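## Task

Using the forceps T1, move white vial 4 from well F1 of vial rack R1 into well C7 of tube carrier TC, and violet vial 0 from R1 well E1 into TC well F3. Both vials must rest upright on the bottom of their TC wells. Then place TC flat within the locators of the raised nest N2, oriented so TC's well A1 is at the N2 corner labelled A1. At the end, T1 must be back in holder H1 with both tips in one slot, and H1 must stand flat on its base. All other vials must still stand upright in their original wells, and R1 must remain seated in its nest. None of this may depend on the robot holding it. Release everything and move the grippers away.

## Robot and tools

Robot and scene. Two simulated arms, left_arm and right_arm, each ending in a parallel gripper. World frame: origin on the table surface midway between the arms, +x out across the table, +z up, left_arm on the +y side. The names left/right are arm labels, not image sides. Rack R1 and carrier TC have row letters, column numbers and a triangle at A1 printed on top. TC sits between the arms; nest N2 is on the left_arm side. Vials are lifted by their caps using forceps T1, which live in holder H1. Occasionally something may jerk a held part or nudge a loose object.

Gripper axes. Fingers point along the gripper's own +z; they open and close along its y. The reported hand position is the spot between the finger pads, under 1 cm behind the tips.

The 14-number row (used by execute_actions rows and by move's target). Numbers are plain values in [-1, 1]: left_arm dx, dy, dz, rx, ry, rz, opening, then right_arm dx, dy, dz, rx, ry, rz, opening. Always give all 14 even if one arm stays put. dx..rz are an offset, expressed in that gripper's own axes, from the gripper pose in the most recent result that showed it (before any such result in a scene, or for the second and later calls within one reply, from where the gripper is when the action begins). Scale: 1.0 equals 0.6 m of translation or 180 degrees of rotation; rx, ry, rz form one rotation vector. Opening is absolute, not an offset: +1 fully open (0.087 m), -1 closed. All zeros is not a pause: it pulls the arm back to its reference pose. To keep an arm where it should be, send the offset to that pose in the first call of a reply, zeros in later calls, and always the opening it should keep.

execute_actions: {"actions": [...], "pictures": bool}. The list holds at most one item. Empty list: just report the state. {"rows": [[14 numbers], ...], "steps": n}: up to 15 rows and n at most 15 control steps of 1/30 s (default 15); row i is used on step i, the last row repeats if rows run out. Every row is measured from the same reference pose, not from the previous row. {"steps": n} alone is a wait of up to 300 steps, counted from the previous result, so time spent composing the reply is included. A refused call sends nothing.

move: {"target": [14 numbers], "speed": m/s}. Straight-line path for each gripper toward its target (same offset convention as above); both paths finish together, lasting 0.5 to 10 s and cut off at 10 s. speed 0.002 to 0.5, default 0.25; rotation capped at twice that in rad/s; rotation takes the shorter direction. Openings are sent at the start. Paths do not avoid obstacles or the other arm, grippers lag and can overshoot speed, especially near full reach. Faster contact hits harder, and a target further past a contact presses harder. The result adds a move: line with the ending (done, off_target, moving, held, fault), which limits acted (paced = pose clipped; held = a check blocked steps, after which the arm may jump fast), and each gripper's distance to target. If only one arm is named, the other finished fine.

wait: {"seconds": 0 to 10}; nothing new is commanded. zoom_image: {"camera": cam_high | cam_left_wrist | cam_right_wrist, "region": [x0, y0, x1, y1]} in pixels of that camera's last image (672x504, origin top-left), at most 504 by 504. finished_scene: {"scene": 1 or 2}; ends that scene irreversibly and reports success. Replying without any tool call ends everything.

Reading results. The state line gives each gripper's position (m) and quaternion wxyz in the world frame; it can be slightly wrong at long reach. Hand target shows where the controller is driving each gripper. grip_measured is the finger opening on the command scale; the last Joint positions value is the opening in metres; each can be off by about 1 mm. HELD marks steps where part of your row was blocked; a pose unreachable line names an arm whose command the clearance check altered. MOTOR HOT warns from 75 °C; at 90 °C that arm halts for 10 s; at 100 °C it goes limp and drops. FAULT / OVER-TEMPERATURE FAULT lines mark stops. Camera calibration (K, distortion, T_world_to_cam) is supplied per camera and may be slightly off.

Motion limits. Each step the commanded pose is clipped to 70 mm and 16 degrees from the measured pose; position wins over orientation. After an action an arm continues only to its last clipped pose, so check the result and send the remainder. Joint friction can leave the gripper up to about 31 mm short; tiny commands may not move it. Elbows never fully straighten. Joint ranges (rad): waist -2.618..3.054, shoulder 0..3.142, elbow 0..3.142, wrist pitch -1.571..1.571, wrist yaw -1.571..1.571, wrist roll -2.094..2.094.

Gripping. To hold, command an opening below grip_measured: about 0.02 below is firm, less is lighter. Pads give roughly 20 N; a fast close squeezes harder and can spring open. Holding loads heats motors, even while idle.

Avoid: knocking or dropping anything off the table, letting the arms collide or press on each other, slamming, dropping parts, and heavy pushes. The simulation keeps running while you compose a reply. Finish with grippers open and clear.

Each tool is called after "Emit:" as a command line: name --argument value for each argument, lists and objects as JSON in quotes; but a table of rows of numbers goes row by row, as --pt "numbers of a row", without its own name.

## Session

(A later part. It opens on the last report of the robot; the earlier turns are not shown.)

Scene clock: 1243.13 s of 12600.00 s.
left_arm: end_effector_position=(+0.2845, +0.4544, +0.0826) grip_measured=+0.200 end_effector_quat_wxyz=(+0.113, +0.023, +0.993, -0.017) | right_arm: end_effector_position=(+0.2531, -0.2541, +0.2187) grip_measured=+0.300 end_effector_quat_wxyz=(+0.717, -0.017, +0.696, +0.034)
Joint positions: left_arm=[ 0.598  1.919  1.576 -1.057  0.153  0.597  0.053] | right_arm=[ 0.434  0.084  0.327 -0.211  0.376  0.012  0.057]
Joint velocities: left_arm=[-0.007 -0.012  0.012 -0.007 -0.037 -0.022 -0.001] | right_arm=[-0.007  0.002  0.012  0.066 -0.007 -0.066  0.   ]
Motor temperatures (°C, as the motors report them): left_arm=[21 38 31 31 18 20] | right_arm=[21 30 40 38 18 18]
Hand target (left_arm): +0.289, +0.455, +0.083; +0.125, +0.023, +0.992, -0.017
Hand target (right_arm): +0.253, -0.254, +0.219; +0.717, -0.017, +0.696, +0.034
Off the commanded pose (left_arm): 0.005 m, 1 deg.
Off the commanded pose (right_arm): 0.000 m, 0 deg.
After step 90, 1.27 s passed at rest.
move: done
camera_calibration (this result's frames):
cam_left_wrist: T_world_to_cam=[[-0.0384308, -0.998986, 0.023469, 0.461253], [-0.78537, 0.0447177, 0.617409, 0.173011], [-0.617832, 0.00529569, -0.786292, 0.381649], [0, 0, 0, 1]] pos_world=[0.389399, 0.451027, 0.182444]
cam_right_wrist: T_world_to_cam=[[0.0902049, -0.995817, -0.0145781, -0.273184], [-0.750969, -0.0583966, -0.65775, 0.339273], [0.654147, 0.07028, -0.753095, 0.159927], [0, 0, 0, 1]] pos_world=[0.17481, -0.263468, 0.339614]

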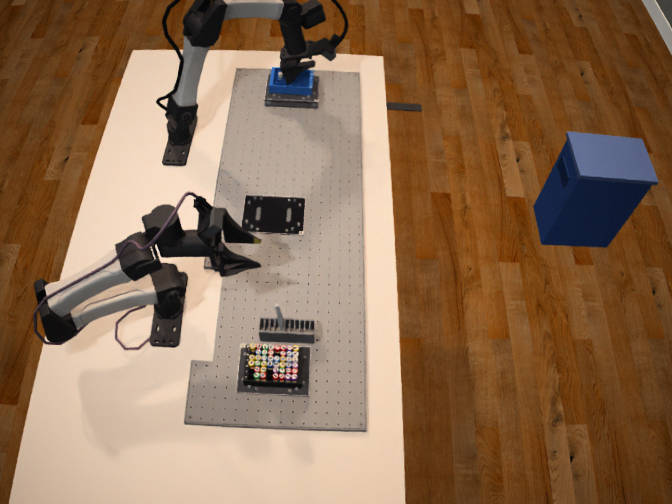

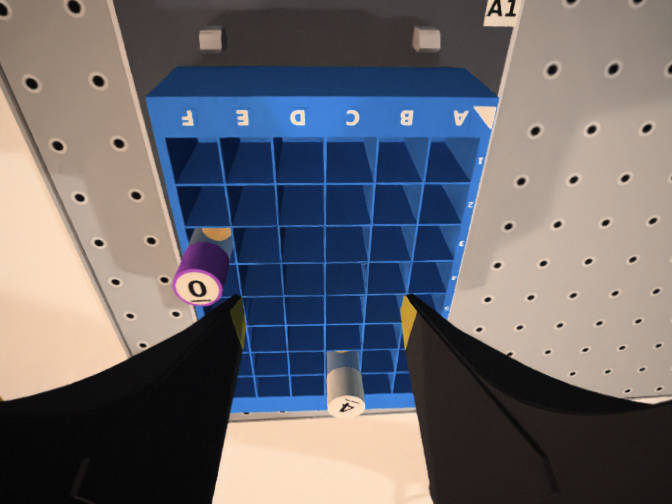

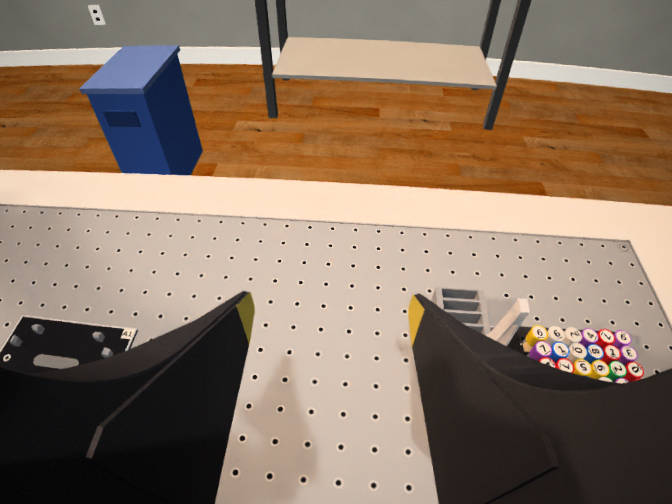

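Emit:
move --target '[-0.012,0.004,0.003,-0.002,-0.01,0,0.15,0,0,0,0,0,0,0.3]' --speed 0.02

Emit:
move --target '[0.004,0,0.018,0,0,0,0.15,0,0,0,0,0,0,0.3]' --speed 0.015

Scene clock: 1249.67 s of 12600.00 s.
left_arm: end_effector_position=(+0.2866, +0.4554, +0.0826) grip_measured=+0.200 end_effector_quat_wxyz=(+0.117, +0.024, +0.993, -0.015) | right_arm: end_effector_position=(+0.2531, -0.2541, +0.2187) grip_measured=+0.300 end_effector_quat_wxyz=(+0.717, -0.017, +0.696, +0.034)
Joint positions: left_arm=[ 0.598  1.919  1.576 -1.048  0.155  0.597  0.053] | right_arm=[ 0.434  0.084  0.327 -0.211  0.376  0.012  0.057]
Joint velocities: left_arm=[ 0.022 -0.012  0.002 -0.022 -0.022 -0.081  0.   ] | right_arm=[-0.007 -0.022 -0.012 -0.125 -0.022 -0.007 -0.   ]
Motor temperatures (°C, as the motors report them): left_arm=[21 38 31 30 18 20] | right_arm=[21 30 40 38 18 18]
Hand target (left_arm): +0.292, +0.457, +0.082; +0.129, +0.023, +0.991, -0.014
Hand target (right_arm): +0.253, -0.254, +0.219; +0.717, -0.017, +0.696, +0.034
Off the commanded pose (left_arm): 0.006 m, 1 deg.
Off the commanded pose (right_arm): 0.000 m, 0 deg.
After step 90, 2.50 s passed at rest.
move: done
camera_calibration (this result's frames):
cam_left_wrist: T_world_to_cam=[[-0.0388801, -0.999053, 0.0195195, 0.462826], [-0.790604, 0.0427024, 0.610837, 0.177519], [-0.611092, 0.00831725, -0.791516, 0.380142], [0, 0, 0, 1]] pos_world=[0.390644, 0.451646, 0.183419]
cam_right_wrist: T_world_to_cam=[[0.0902049, -0.995817, -0.0145781, -0.273184], [-0.750969, -0.0583966, -0.65775, 0.339273], [0.654147, 0.07028, -0.753095, 0.159927], [0, 0, 0, 1]] pos_world=[0.17481, -0.263468, 0.339614]

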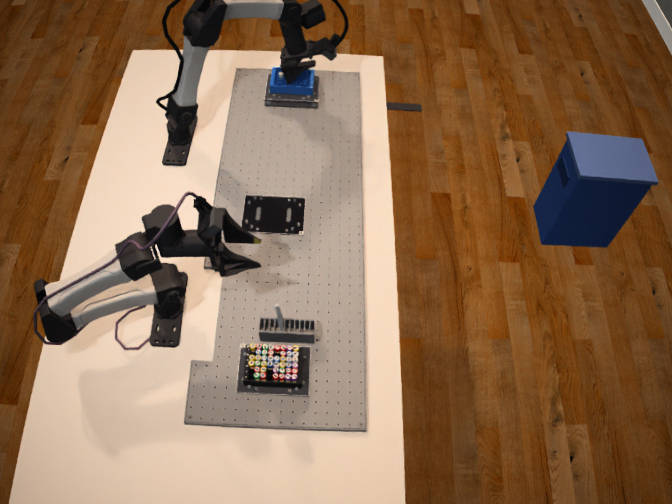

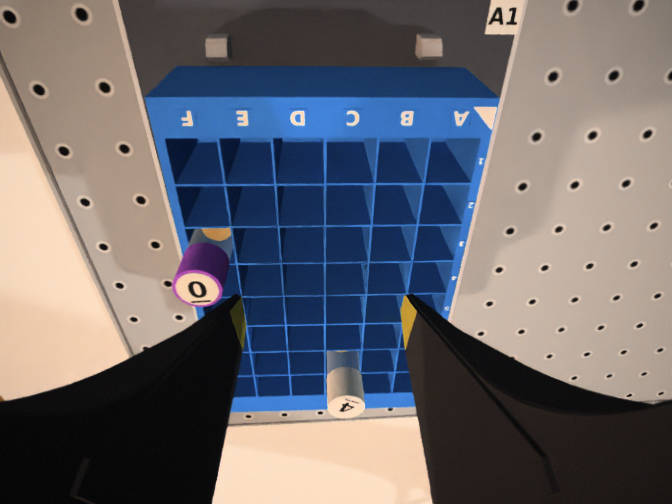

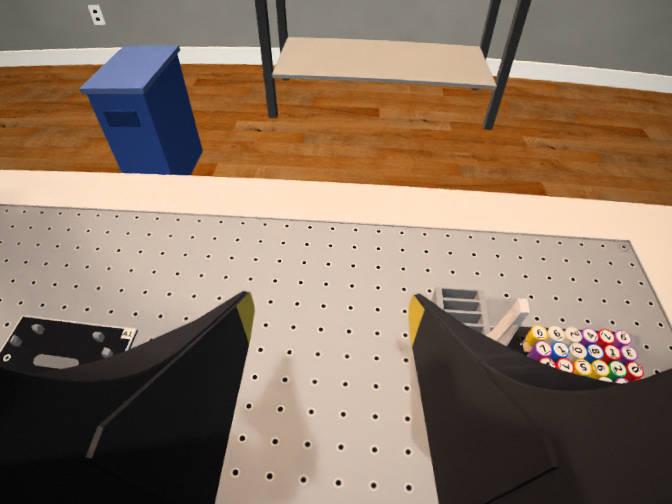

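Scene clock: 1250.63 s of 12600.00 s.
left_arm: end_effector_position=(+0.2871, +0.4550, +0.0798) grip_measured=+0.200 end_effector_quat_wxyz=(+0.119, +0.023, +0.993, -0.016) | right_arm: end_effector_position=(+0.2531, -0.2541, +0.2187) grip_measured=+0.300 end_effector_quat_wxyz=(+0.717, -0.017, +0.696, +0.034)
Joint positions: left_arm=[ 0.598  1.919  1.565 -1.035  0.158  0.595  0.052] | right_arm=[ 0.434  0.084  0.327 -0.211  0.376  0.012  0.057]
Joint velocities: left_arm=[ 0.007 -0.007  0.012  0.051  0.007  0.007 -0.001] | right_arm=[-0.017 -0.027 -0.012 -0.007  0.022  0.051  0.   ]
Motor temperatures (°C, as the motors report them): left_arm=[21 38 31 30 18 20] | right_arm=[21 30 40 38 18 18]
Hand target (left_arm): +0.287, +0.455, +0.072; +0.117, +0.024, +0.993, -0.016
Hand target (right_arm): +0.253, -0.254, +0.219; +0.717, -0.017, +0.696, +0.034
Off the commanded pose (left_arm): 0.008 m, 0 deg.
Off the commanded pose (right_arm): 0.000 m, 0 deg.
move: done
camera_calibration (this result's frames):
cam_left_wrist: T_world_to_cam=[[-0.0376409, -0.999063, 0.0213605, 0.461954], [-0.792578, 0.0428663, 0.608262, 0.180304], [-0.608608, 0.00596569, -0.793449, 0.378675], [0, 0, 0, 1]] pos_world=[0.390757, 0.451533, 0.180919]
cam_right_wrist: T_world_to_cam=[[0.0902049, -0.995817, -0.0145781, -0.273184], [-0.750969, -0.0583966, -0.65775, 0.339273], [0.654147, 0.07028, -0.753095, 0.159927], [0, 0, 0, 1]] pos_world=[0.17481, -0.263468, 0.339614]

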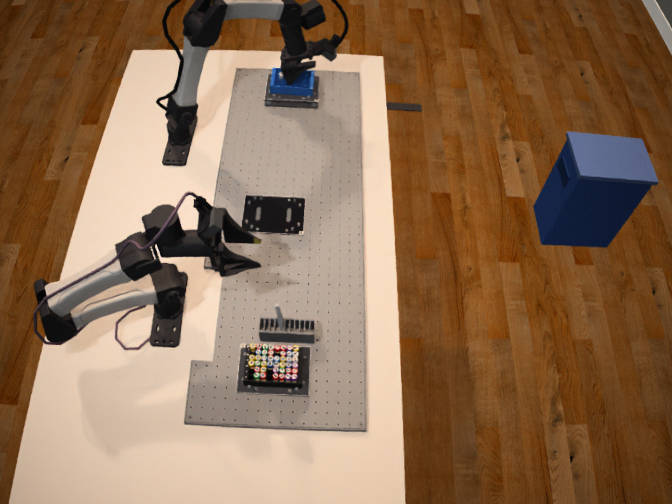

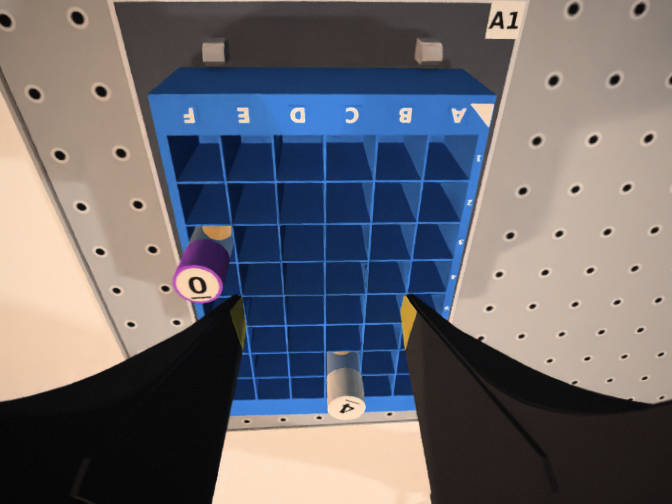

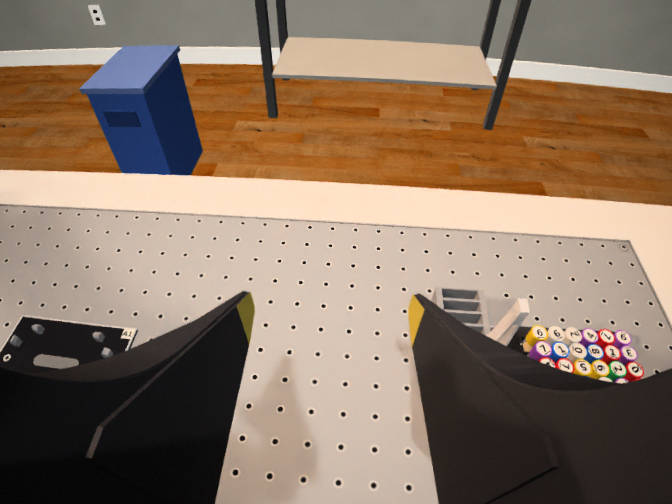

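Near end caught; nudge forward then down.

Emit:
move --target '[-0.013,0.002,0.003,0,-0.012,0,0.15,0,0,0,0,0,0,0.3]' --speed 0.02

Emit:
move --target '[0.002,0,0.02,0,0,0,0.15,0,0,0,0,0,0,0.3]' --speed 0.015

Emit:
zoom_image --camera "cam_high" --region '[255,55,335,115]'

Scene clock: 1258.13 s of 12600.00 s.
left_arm: end_effector_position=(+0.2879, +0.4543, +0.0799) grip_measured=+0.200 end_effector_quat_wxyz=(+0.121, +0.022, +0.992, -0.018) | right_arm: end_effector_position=(+0.2531, -0.2541, +0.2187) grip_measured=+0.300 end_effector_quat_wxyz=(+0.717, -0.017, +0.696, +0.034)
Joint positions: left_arm=[ 0.598  1.919  1.565 -1.033  0.163  0.594  0.052] | right_arm=[ 0.434  0.084  0.327 -0.211  0.376  0.012  0.057]
Joint velocities: left_arm=[-0.007 -0.002 -0.022 -0.022 -0.051  0.037  0.   ] | right_arm=[-0.007 -0.012 -0.002 -0.066  0.022 -0.051 -0.001]
Motor temperatures (°C, as the motors report them): left_arm=[21 38 31 30 18 20] | right_arm=[21 30 40 38 18 18]
Hand target (left_arm): +0.295, +0.456, +0.080; +0.137, +0.022, +0.990, -0.017
Hand target (right_arm): +0.253, -0.254, +0.219; +0.717, -0.017, +0.696, +0.034
Off the commanded pose (left_arm): 0.007 m, 2 deg.
Off the commanded pose (right_arm): 0.000 m, 0 deg.
After step 90, 3.33 s passed at rest.
move: done
camera_calibration (this result's frames):
cam_left_wrist: T_world_to_cam=[[-0.0372233, -0.998989, 0.0251907, 0.460867], [-0.795049, 0.0448771, 0.604883, 0.181025], [-0.605403, 0.0024879, -0.795916, 0.380071], [0, 0, 0, 1]] pos_world=[0.391174, 0.451332, 0.181396]
cam_right_wrist: T_world_to_cam=[[0.0902049, -0.995817, -0.0145781, -0.273184], [-0.750969, -0.0583966, -0.65775, 0.339273], [0.654147, 0.07028, -0.753095, 0.159927], [0, 0, 0, 1]] pos_world=[0.17481, -0.263468, 0.339614]

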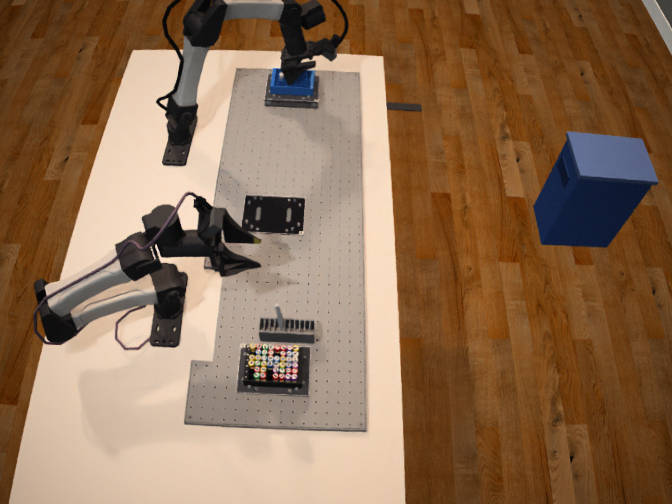

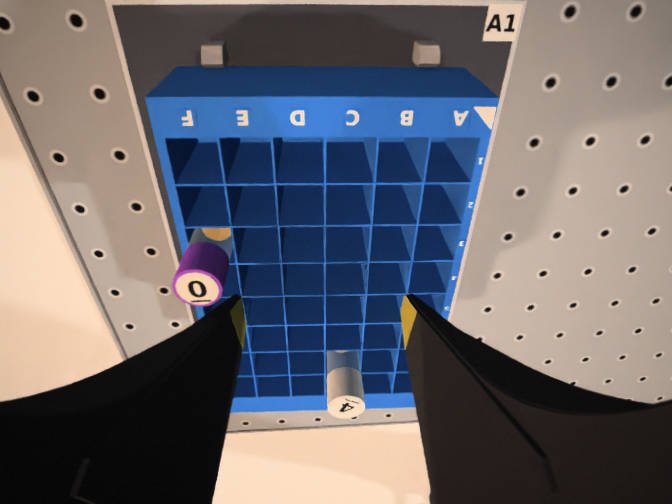

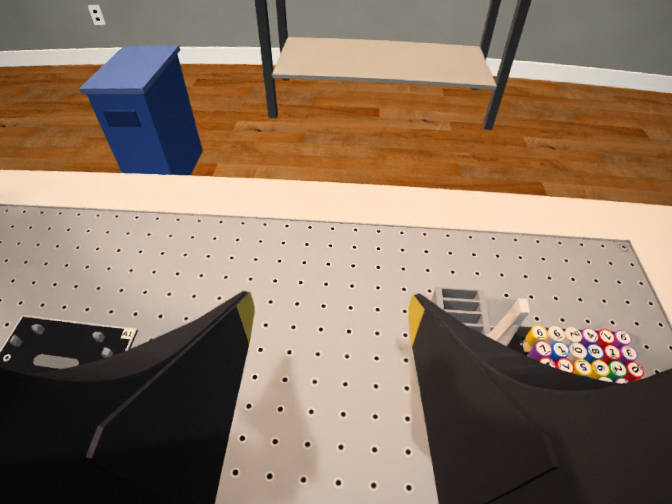

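Scene clock: 1259.23 s of 12600.00 s.
left_arm: end_effector_position=(+0.2878, +0.4543, +0.0770) grip_measured=+0.200 end_effector_quat_wxyz=(+0.121, +0.022, +0.992, -0.018) | right_arm: end_effector_position=(+0.2531, -0.2541, +0.2187) grip_measured=+0.300 end_effector_quat_wxyz=(+0.717, -0.017, +0.696, +0.034)
Joint positions: left_arm=[ 0.598  1.919  1.553 -1.021  0.163  0.593  0.052] | right_arm=[ 0.434  0.084  0.327 -0.211  0.376  0.012  0.057]
Joint velocities: left_arm=[ 0.012  0.002  0.002 -0.022  0.007  0.066  0.   ] | right_arm=[ 0.012  0.012 -0.002 -0.051 -0.007  0.007 -0.   ]
Motor temperatures (°C, as the motors report them): left_arm=[21 38 31 30 18 20] | right_arm=[21 30 40 38 18 18]
Hand target (left_arm): +0.289, +0.454, +0.068; +0.121, +0.022, +0.992, -0.018
Hand target (right_arm): +0.253, -0.254, +0.219; +0.717, -0.017, +0.696, +0.034
Off the commanded pose (left_arm): 0.009 m, 0 deg.
Off the commanded pose (right_arm): 0.000 m, 0 deg.
move: done
camera_calibration (this result's frames):
cam_left_wrist: T_world_to_cam=[[-0.0364325, -0.999038, 0.0244183, 0.460785], [-0.795529, 0.043782, 0.604331, 0.183362], [-0.604819, 0.00259181, -0.796359, 0.377568], [0, 0, 0, 1]] pos_world=[0.391018, 0.451335, 0.178616]
cam_right_wrist: T_world_to_cam=[[0.0902049, -0.995817, -0.0145781, -0.273184], [-0.750969, -0.0583966, -0.65775, 0.339273], [0.654147, 0.07028, -0.753095, 0.159927], [0, 0, 0, 1]] pos_world=[0.17481, -0.263468, 0.339614]

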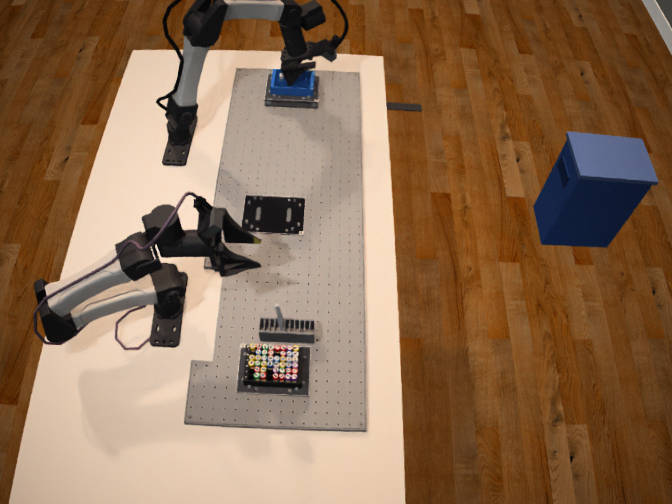

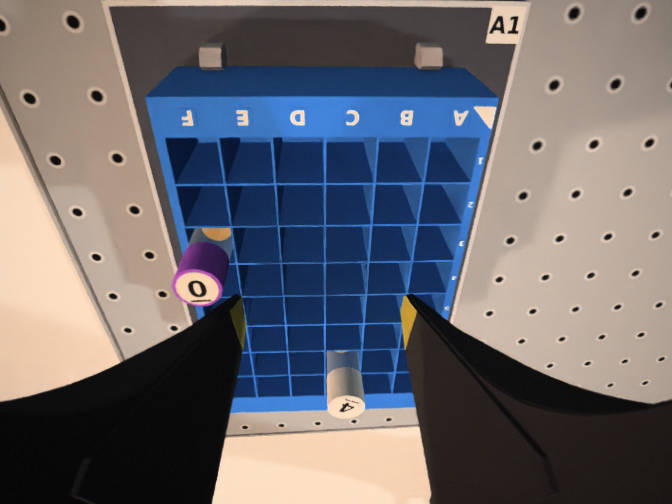

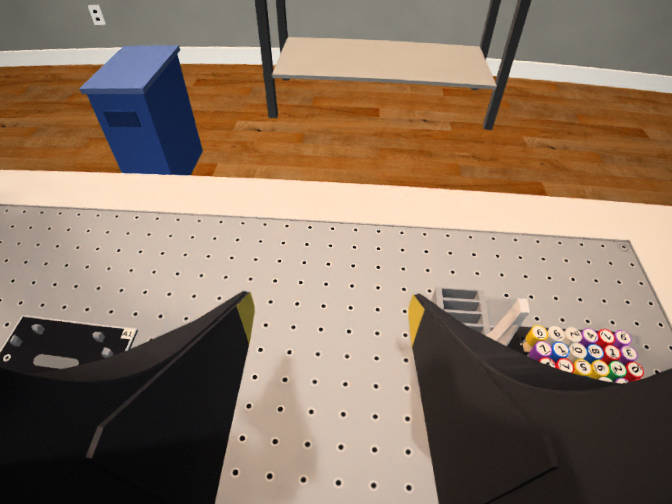

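Region (255, 55, 335, 115) of cam_high's 672x504 image, scaled by 6.300, with more detail than that image has; it fills the top 378 rows of this view, and the rest is white.

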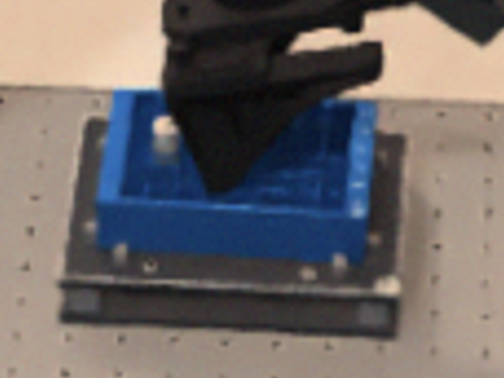

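Emit:
move --target '[0,0,0,0,0,0,0.36,0,0,0,0,0,0,0.3]'

Emit:
move --target '[-0.04,0,-0.17,0,0,0,0.36,0,0,0,0,0,0,0.3]' --speed 0.05

Emit:
zoom_image --camera "cam_high" --region '[235,35,355,125]'

Scene clock: 1274.47 s of 12600.00 s.
left_arm: end_effector_position=(+0.2877, +0.4543, +0.0770) grip_measured=+0.360 end_effector_quat_wxyz=(+0.121, +0.022, +0.992, -0.018) | right_arm: end_effector_position=(+0.2531, -0.2541, +0.2187) grip_measured=+0.300 end_effector_quat_wxyz=(+0.717, -0.017, +0.696, +0.034)
Joint positions: left_arm=[ 0.598  1.919  1.553 -1.021  0.163  0.593  0.059] | right_arm=[ 0.434  0.084  0.327 -0.211  0.376  0.012  0.057]
Joint velocities: left_arm=[ 0.002  0.002 -0.012 -0.007 -0.007  0.051 -0.001] | right_arm=[-0.007 -0.012  0.012  0.022 -0.066  0.022 -0.001]
Motor temperatures (°C, as the motors report them): left_arm=[21 37 30 30 18 20] | right_arm=[21 30 40 39 18 18]
Hand target (left_arm): +0.288, +0.454, +0.077; +0.121, +0.022, +0.992, -0.018
Hand target (right_arm): +0.253, -0.254, +0.219; +0.717, -0.017, +0.696, +0.034
Off the commanded pose (left_arm): 0.000 m, 0 deg.
Off the commanded pose (right_arm): 0.000 m, 0 deg.
After step 90, 11.53 s passed at rest.
move: done
camera_calibration (this result's frames):
cam_left_wrist: T_world_to_cam=[[-0.0364246, -0.999033, 0.0246337, 0.46071], [-0.795334, 0.0439052, 0.604579, 0.183171], [-0.605076, 0.00242948, -0.796164, 0.377647], [0, 0, 0, 1]] pos_world=[0.390969, 0.451304, 0.178579]
cam_right_wrist: T_world_to_cam=[[0.0902049, -0.995817, -0.0145781, -0.273184], [-0.750969, -0.0583966, -0.65775, 0.339273], [0.654147, 0.07028, -0.753095, 0.159927], [0, 0, 0, 1]] pos_world=[0.17481, -0.263468, 0.339614]

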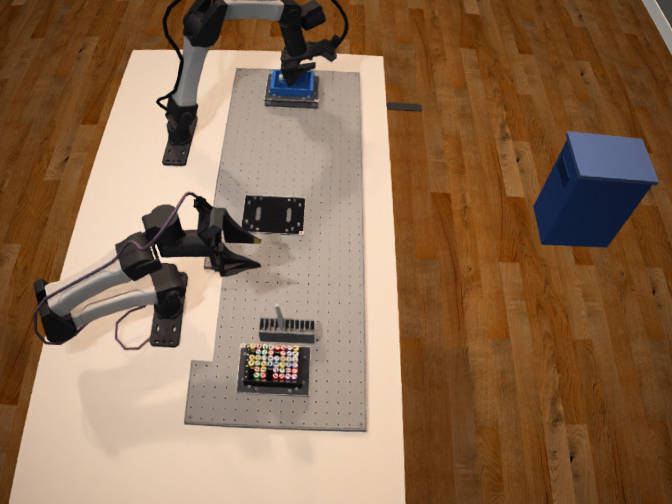

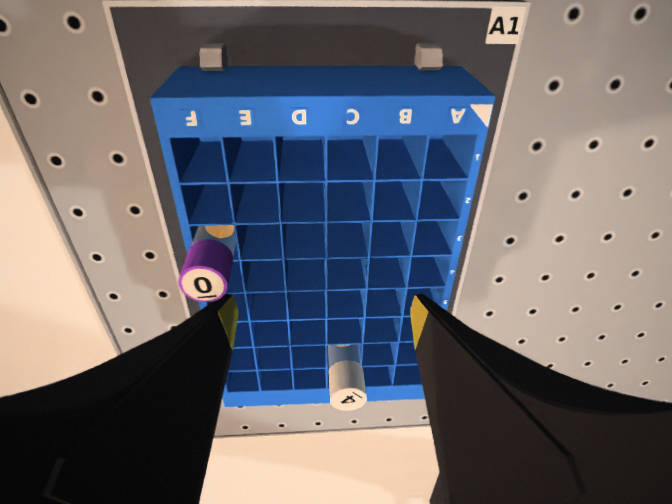

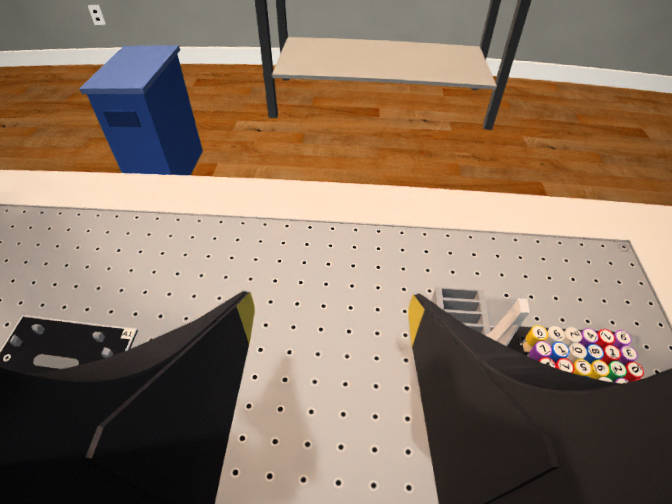

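Scene clock: 1277.07 s of 12600.00 s.
left_arm: end_effector_position=(+0.2896, +0.4558, +0.1857) grip_measured=+0.360 end_effector_quat_wxyz=(+0.131, +0.027, +0.991, -0.011) | right_arm: end_effector_position=(+0.2531, -0.2541, +0.2187) grip_measured=+0.300 end_effector_quat_wxyz=(+0.717, -0.017, +0.696, +0.034)
Joint positions: left_arm=[ 0.598  1.947  2.027 -1.443  0.163  0.6    0.059] | right_arm=[ 0.434  0.084  0.327 -0.211  0.376  0.012  0.057]
Joint velocities: left_arm=[-0.007 -0.002  0.007  0.007 -0.037  0.007 -0.   ] | right_arm=[-0.007 -0.002 -0.012 -0.007 -0.007  0.051  0.001]
Motor temperatures (°C, as the motors report them): left_arm=[21 37 31 30 18 20] | right_arm=[21 30 40 39 18 18]
Hand target (left_arm): +0.287, +0.460, +0.182; +0.122, +0.022, +0.992, -0.018
Hand target (right_arm): +0.253, -0.254, +0.219; +0.717, -0.017, +0.696, +0.034
Off the commanded pose (left_arm): 0.005 m, 2 deg.
Off the commanded pose (right_arm): 0.000 m, 0 deg.
move: done
camera_calibration (this result's frames):
cam_left_wrist: T_world_to_cam=[[-0.0437808, -0.998999, 0.00917298, 0.464581], [-0.807307, 0.0407857, 0.588721, 0.126766], [-0.588506, 0.0183693, -0.808284, 0.455485], [0, 0, 0, 1]] pos_world=[0.390734, 0.450579, 0.28927]
cam_right_wrist: T_world_to_cam=[[0.0902049, -0.995817, -0.0145781, -0.273184], [-0.750969, -0.0583966, -0.65775, 0.339273], [0.654147, 0.07028, -0.753095, 0.159927], [0, 0, 0, 1]] pos_world=[0.17481, -0.263468, 0.339614]

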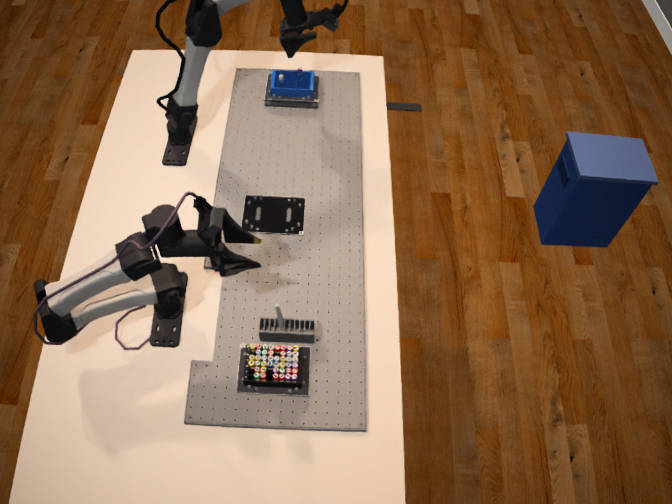

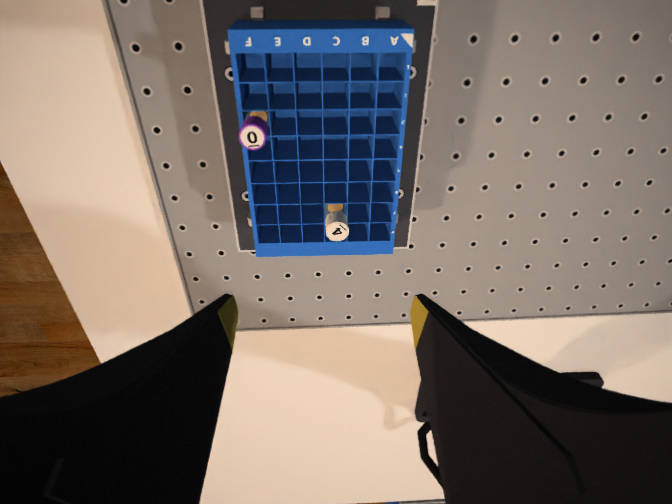

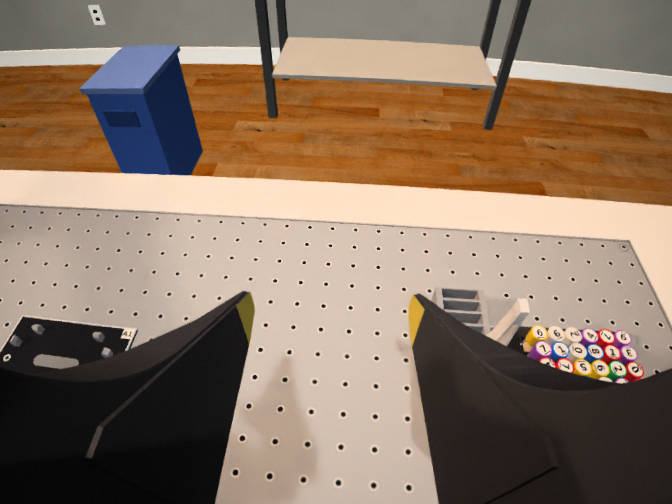

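Region (235, 35, 355, 125) of cam_high's 672x504 image, scaled by 4.200, with more detail than that image has; it fills the top 378 rows of this view, and the rest is white.

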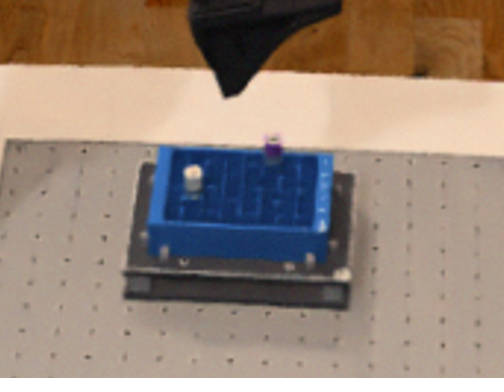

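Emit:
zoom_image --camera "cam_high" --region '[260,62,324,110]'

Emit:
zoom_image --camera "cam_left_wrist" --region '[190,0,450,270]'

Region (260, 62, 324, 110) of cam_high's 672x504 image, scaled by 7.875, with more detail than that image has; it fills the top 378 rows of this view, and the rest is white.

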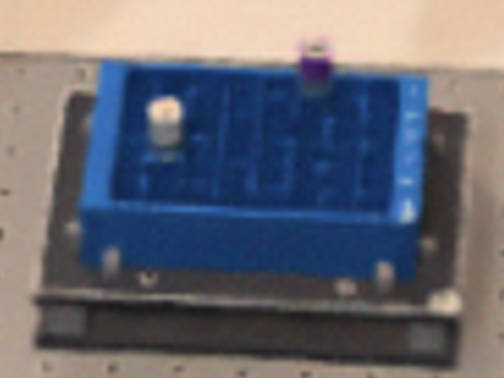

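Region (190, 0, 450, 270) of cam_left_wrist's 672x504 image, scaled by 1.867, with more detail than that image has; it fills the left 485 columns of this view, and the rest is white.

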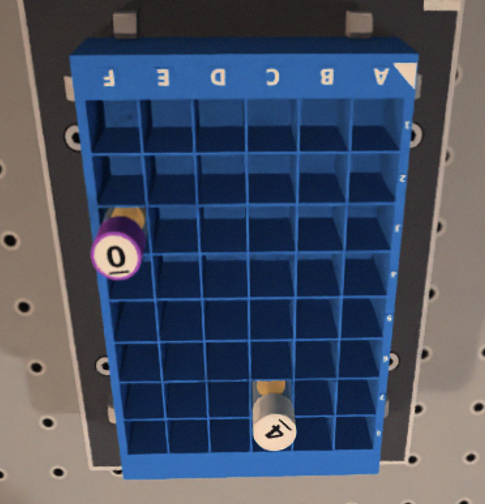

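Emit:
move --target '[0.052,0,0.182,0,0,0,0.33,0,0,0,0,0,0,0.3]' --speed 0.05

Emit:
move --target '[-0.022,0,0.018,0,0,0,0.33,0,0,0,0,0,0,0.3]' --speed 0.01

Scene clock: 1306.77 s of 12600.00 s.
left_arm: end_effector_position=(+0.2893, +0.4555, +0.0783) grip_measured=+0.330 end_effector_quat_wxyz=(+0.134, +0.027, +0.991, -0.009) | right_arm: end_effector_position=(+0.2531, -0.2541, +0.2187) grip_measured=+0.300 end_effector_quat_wxyz=(+0.717, -0.017, +0.696, +0.034)
Joint positions: left_arm=[ 0.598  1.896  1.525 -0.985  0.163  0.6    0.058] | right_arm=[ 0.434  0.084  0.327 -0.211  0.376  0.012  0.057]
Joint velocities: left_arm=[ 0.012  0.002 -0.017 -0.007  0.051 -0.022 -0.001] | right_arm=[-0.002  0.012 -0.012 -0.037 -0.051 -0.095  0.   ]
Motor temperatures (°C, as the motors report them): left_arm=[21 35 32 29 18 20] | right_arm=[21 29 40 39 18 18]
Hand target (left_arm): +0.287, +0.452, +0.072; +0.131, +0.027, +0.991, -0.011
Hand target (right_arm): +0.253, -0.254, +0.219; +0.717, -0.017, +0.696, +0.034
Off the commanded pose (left_arm): 0.006 m, 0 deg.
Off the commanded pose (right_arm): 0.000 m, 0 deg.
After step 90, 24.00 s passed at rest.
move: done
camera_calibration (this result's frames):
cam_left_wrist: T_world_to_cam=[[-0.043905, -0.99902, 0.00555872, 0.465623], [-0.810824, 0.0388836, 0.583998, 0.192012], [-0.583642, 0.0211333, -0.811736, 0.366139], [0, 0, 0, 1]] pos_world=[0.389825, 0.449963, 0.182485]
cam_right_wrist: T_world_to_cam=[[0.0902049, -0.995817, -0.0145781, -0.273184], [-0.750969, -0.0583966, -0.65775, 0.339273], [0.654147, 0.07028, -0.753095, 0.159927], [0, 0, 0, 1]] pos_world=[0.17481, -0.263468, 0.339614]

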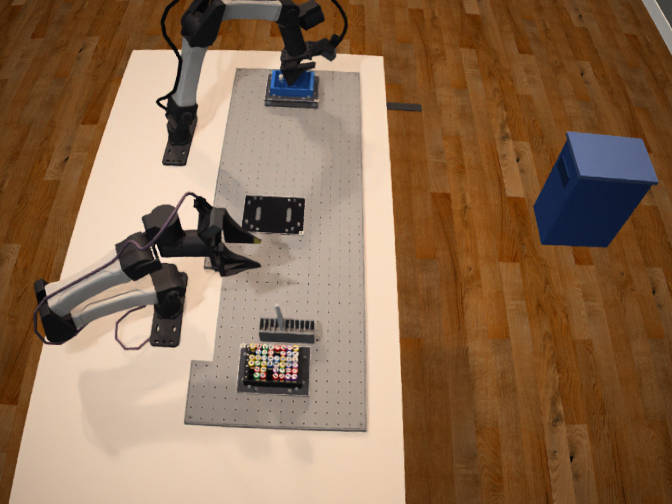

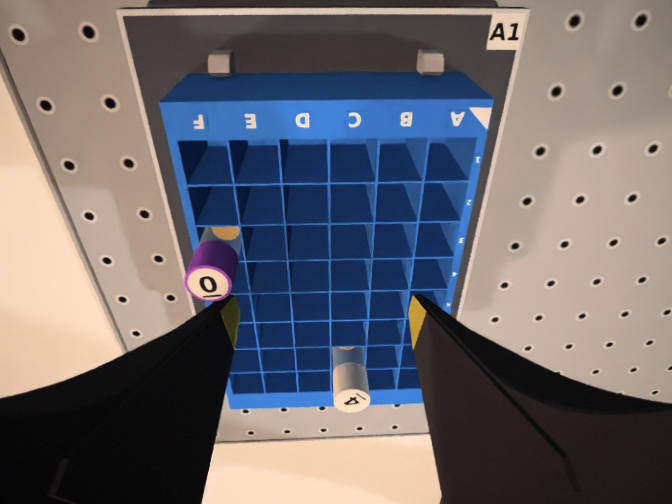

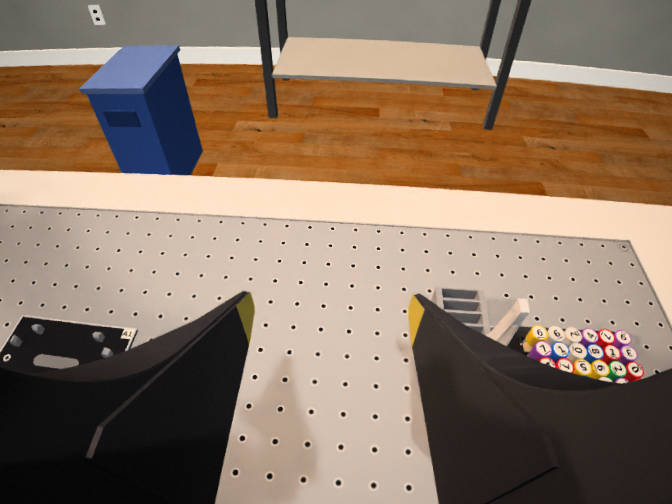

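Scene clock: 1308.70 s of 12600.00 s.
left_arm: end_effector_position=(+0.2940, +0.4559, +0.0768) grip_measured=+0.330 end_effector_quat_wxyz=(+0.131, +0.019, +0.991, -0.007) | right_arm: end_effector_position=(+0.2531, -0.2541, +0.2187) grip_measured=+0.300 end_effector_quat_wxyz=(+0.717, -0.017, +0.696, +0.034)
Joint positions: left_arm=[ 0.589  1.915  1.546 -0.987  0.152  0.578  0.058] | right_arm=[ 0.434  0.084  0.327 -0.211  0.376  0.012  0.057]
Joint velocities: left_arm=[ 0.007 -0.007 -0.002 -0.037  0.066  0.051 -0.001] | right_arm=[ 0.017  0.012  0.002 -0.022  0.022  0.007  0.   ]
Motor temperatures (°C, as the motors report them): left_arm=[21 35 33 29 18 20] | right_arm=[21 29 40 39 18 18]
Hand target (left_arm): +0.305, +0.454, +0.071; +0.134, +0.027, +0.991, -0.009
Hand target (right_arm): +0.253, -0.254, +0.219; +0.717, -0.017, +0.696, +0.034
Off the commanded pose (left_arm): 0.012 m, 1 deg.
Off the commanded pose (right_arm): 0.000 m, 0 deg.
move: off_target (left_arm)
camera_calibration (this result's frames):
cam_left_wrist: T_world_to_cam=[[-0.028219, -0.999597, 0.00304059, 0.462062], [-0.807284, 0.0245835, 0.589651, 0.201641], [-0.589488, 0.0141847, -0.807652, 0.372217], [0, 0, 0, 1]] pos_world=[0.395238, 0.451639, 0.180319]
cam_right_wrist: T_world_to_cam=[[0.0902049, -0.995817, -0.0145781, -0.273184], [-0.750969, -0.0583966, -0.65775, 0.339273], [0.654147, 0.07028, -0.753095, 0.159927], [0, 0, 0, 1]] pos_world=[0.17481, -0.263468, 0.339614]

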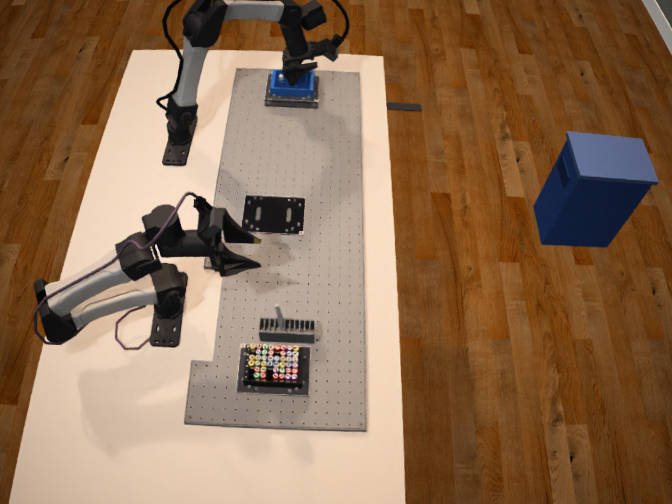

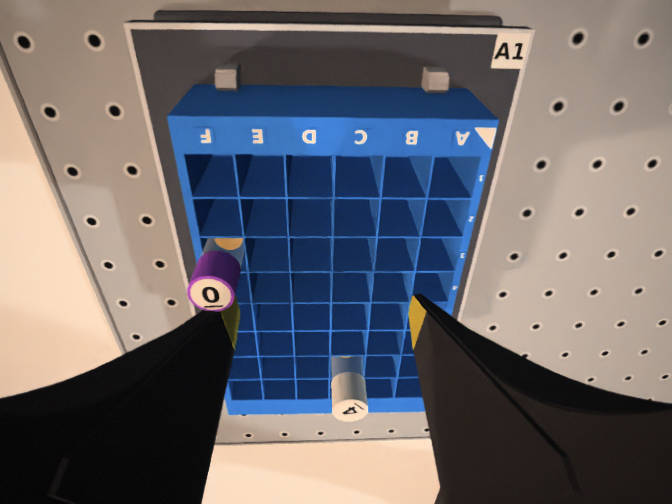

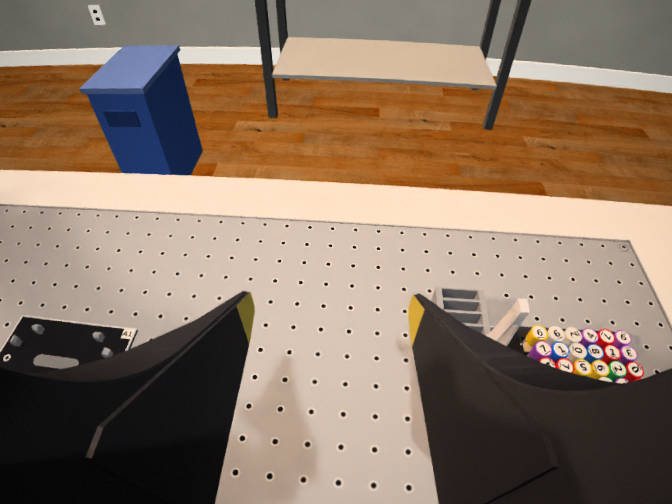

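Emit:
move --target '[-0.01,0,-0.17,0,0,0,0.33,0,0,0,0,0,0,0.3]' --speed 0.05

Emit:
zoom_image --camera "cam_high" --region '[260,62,324,110]'

Scene clock: 1321.20 s of 12600.00 s.
left_arm: end_effector_position=(+0.2767, +0.4575, +0.1709) grip_measured=+0.330 end_effector_quat_wxyz=(+0.127, +0.022, +0.992, -0.005) | right_arm: end_effector_position=(+0.2531, -0.2541, +0.2187) grip_measured=+0.300 end_effector_quat_wxyz=(+0.717, -0.017, +0.696, +0.034)
Joint positions: left_arm=[ 0.614  1.884  1.881 -1.361  0.151  0.609  0.058] | right_arm=[ 0.434  0.084  0.327 -0.211  0.376  0.012  0.057]
Joint velocities: left_arm=[-0.012  0.012  0.007 -0.037  0.066  0.007  0.   ] | right_arm=[-0.002 -0.002 -0.007 -0.066 -0.022 -0.022 -0.   ]
Motor temperatures (°C, as the motors report them): left_arm=[21 35 33 29 18 20] | right_arm=[21 29 40 39 18 18]
Hand target (left_arm): +0.274, +0.459, +0.177; +0.131, +0.019, +0.991, -0.007
Hand target (right_arm): +0.253, -0.254, +0.219; +0.717, -0.017, +0.696, +0.034
Off the commanded pose (left_arm): 0.007 m, 1 deg.
Off the commanded pose (right_arm): 0.000 m, 0 deg.
After step 90, 6.97 s passed at rest.
move: done
camera_calibration (this result's frames):
cam_left_wrist: T_world_to_cam=[[-0.0334048, -0.99944, -0.00168152, 0.46506], [-0.803296, 0.0258478, 0.595018, 0.12956], [-0.594642, 0.0212272, -0.80371, 0.435552], [0, 0, 0, 1]] pos_world=[0.378608, 0.452205, 0.273749]
cam_right_wrist: T_world_to_cam=[[0.0902049, -0.995817, -0.0145781, -0.273184], [-0.750969, -0.0583966, -0.65775, 0.339273], [0.654147, 0.07028, -0.753095, 0.159927], [0, 0, 0, 1]] pos_world=[0.17481, -0.263468, 0.339614]

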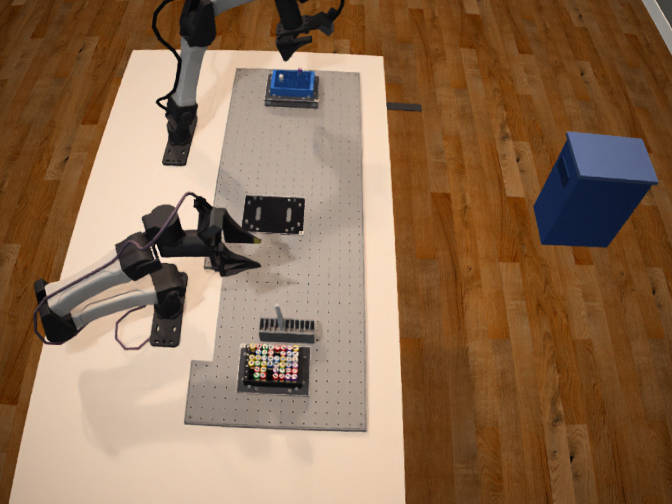

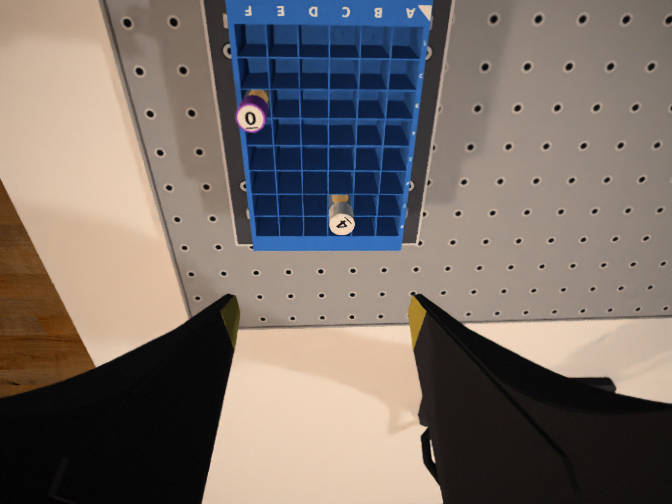

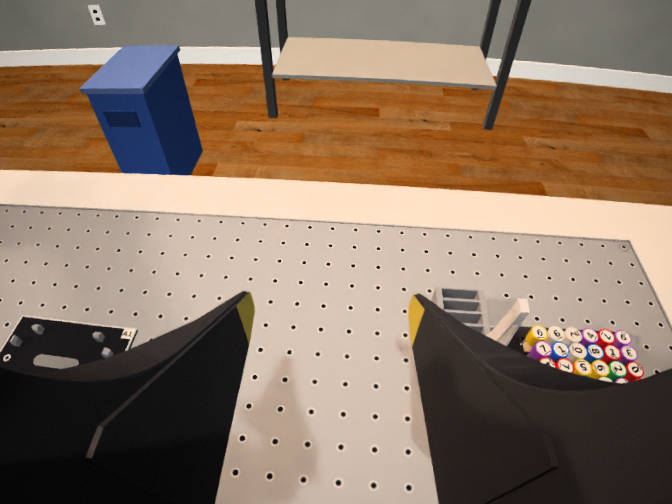

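Region (260, 62, 324, 110) of cam_high's 672x504 image, scaled by 7.875, with more detail than that image has; it fills the top 378 rows of this view, and the rest is white.

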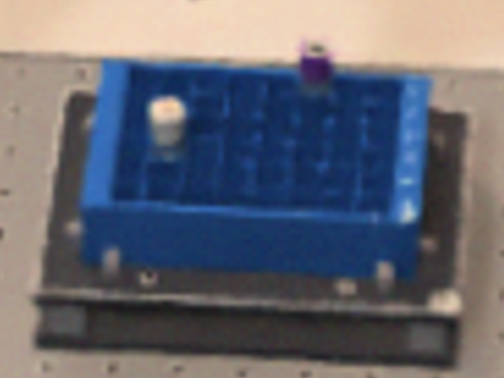

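It only slid within its clearance, so it is seated.

Emit:
finished_scene --scene 2

The scene is finished: the task was done.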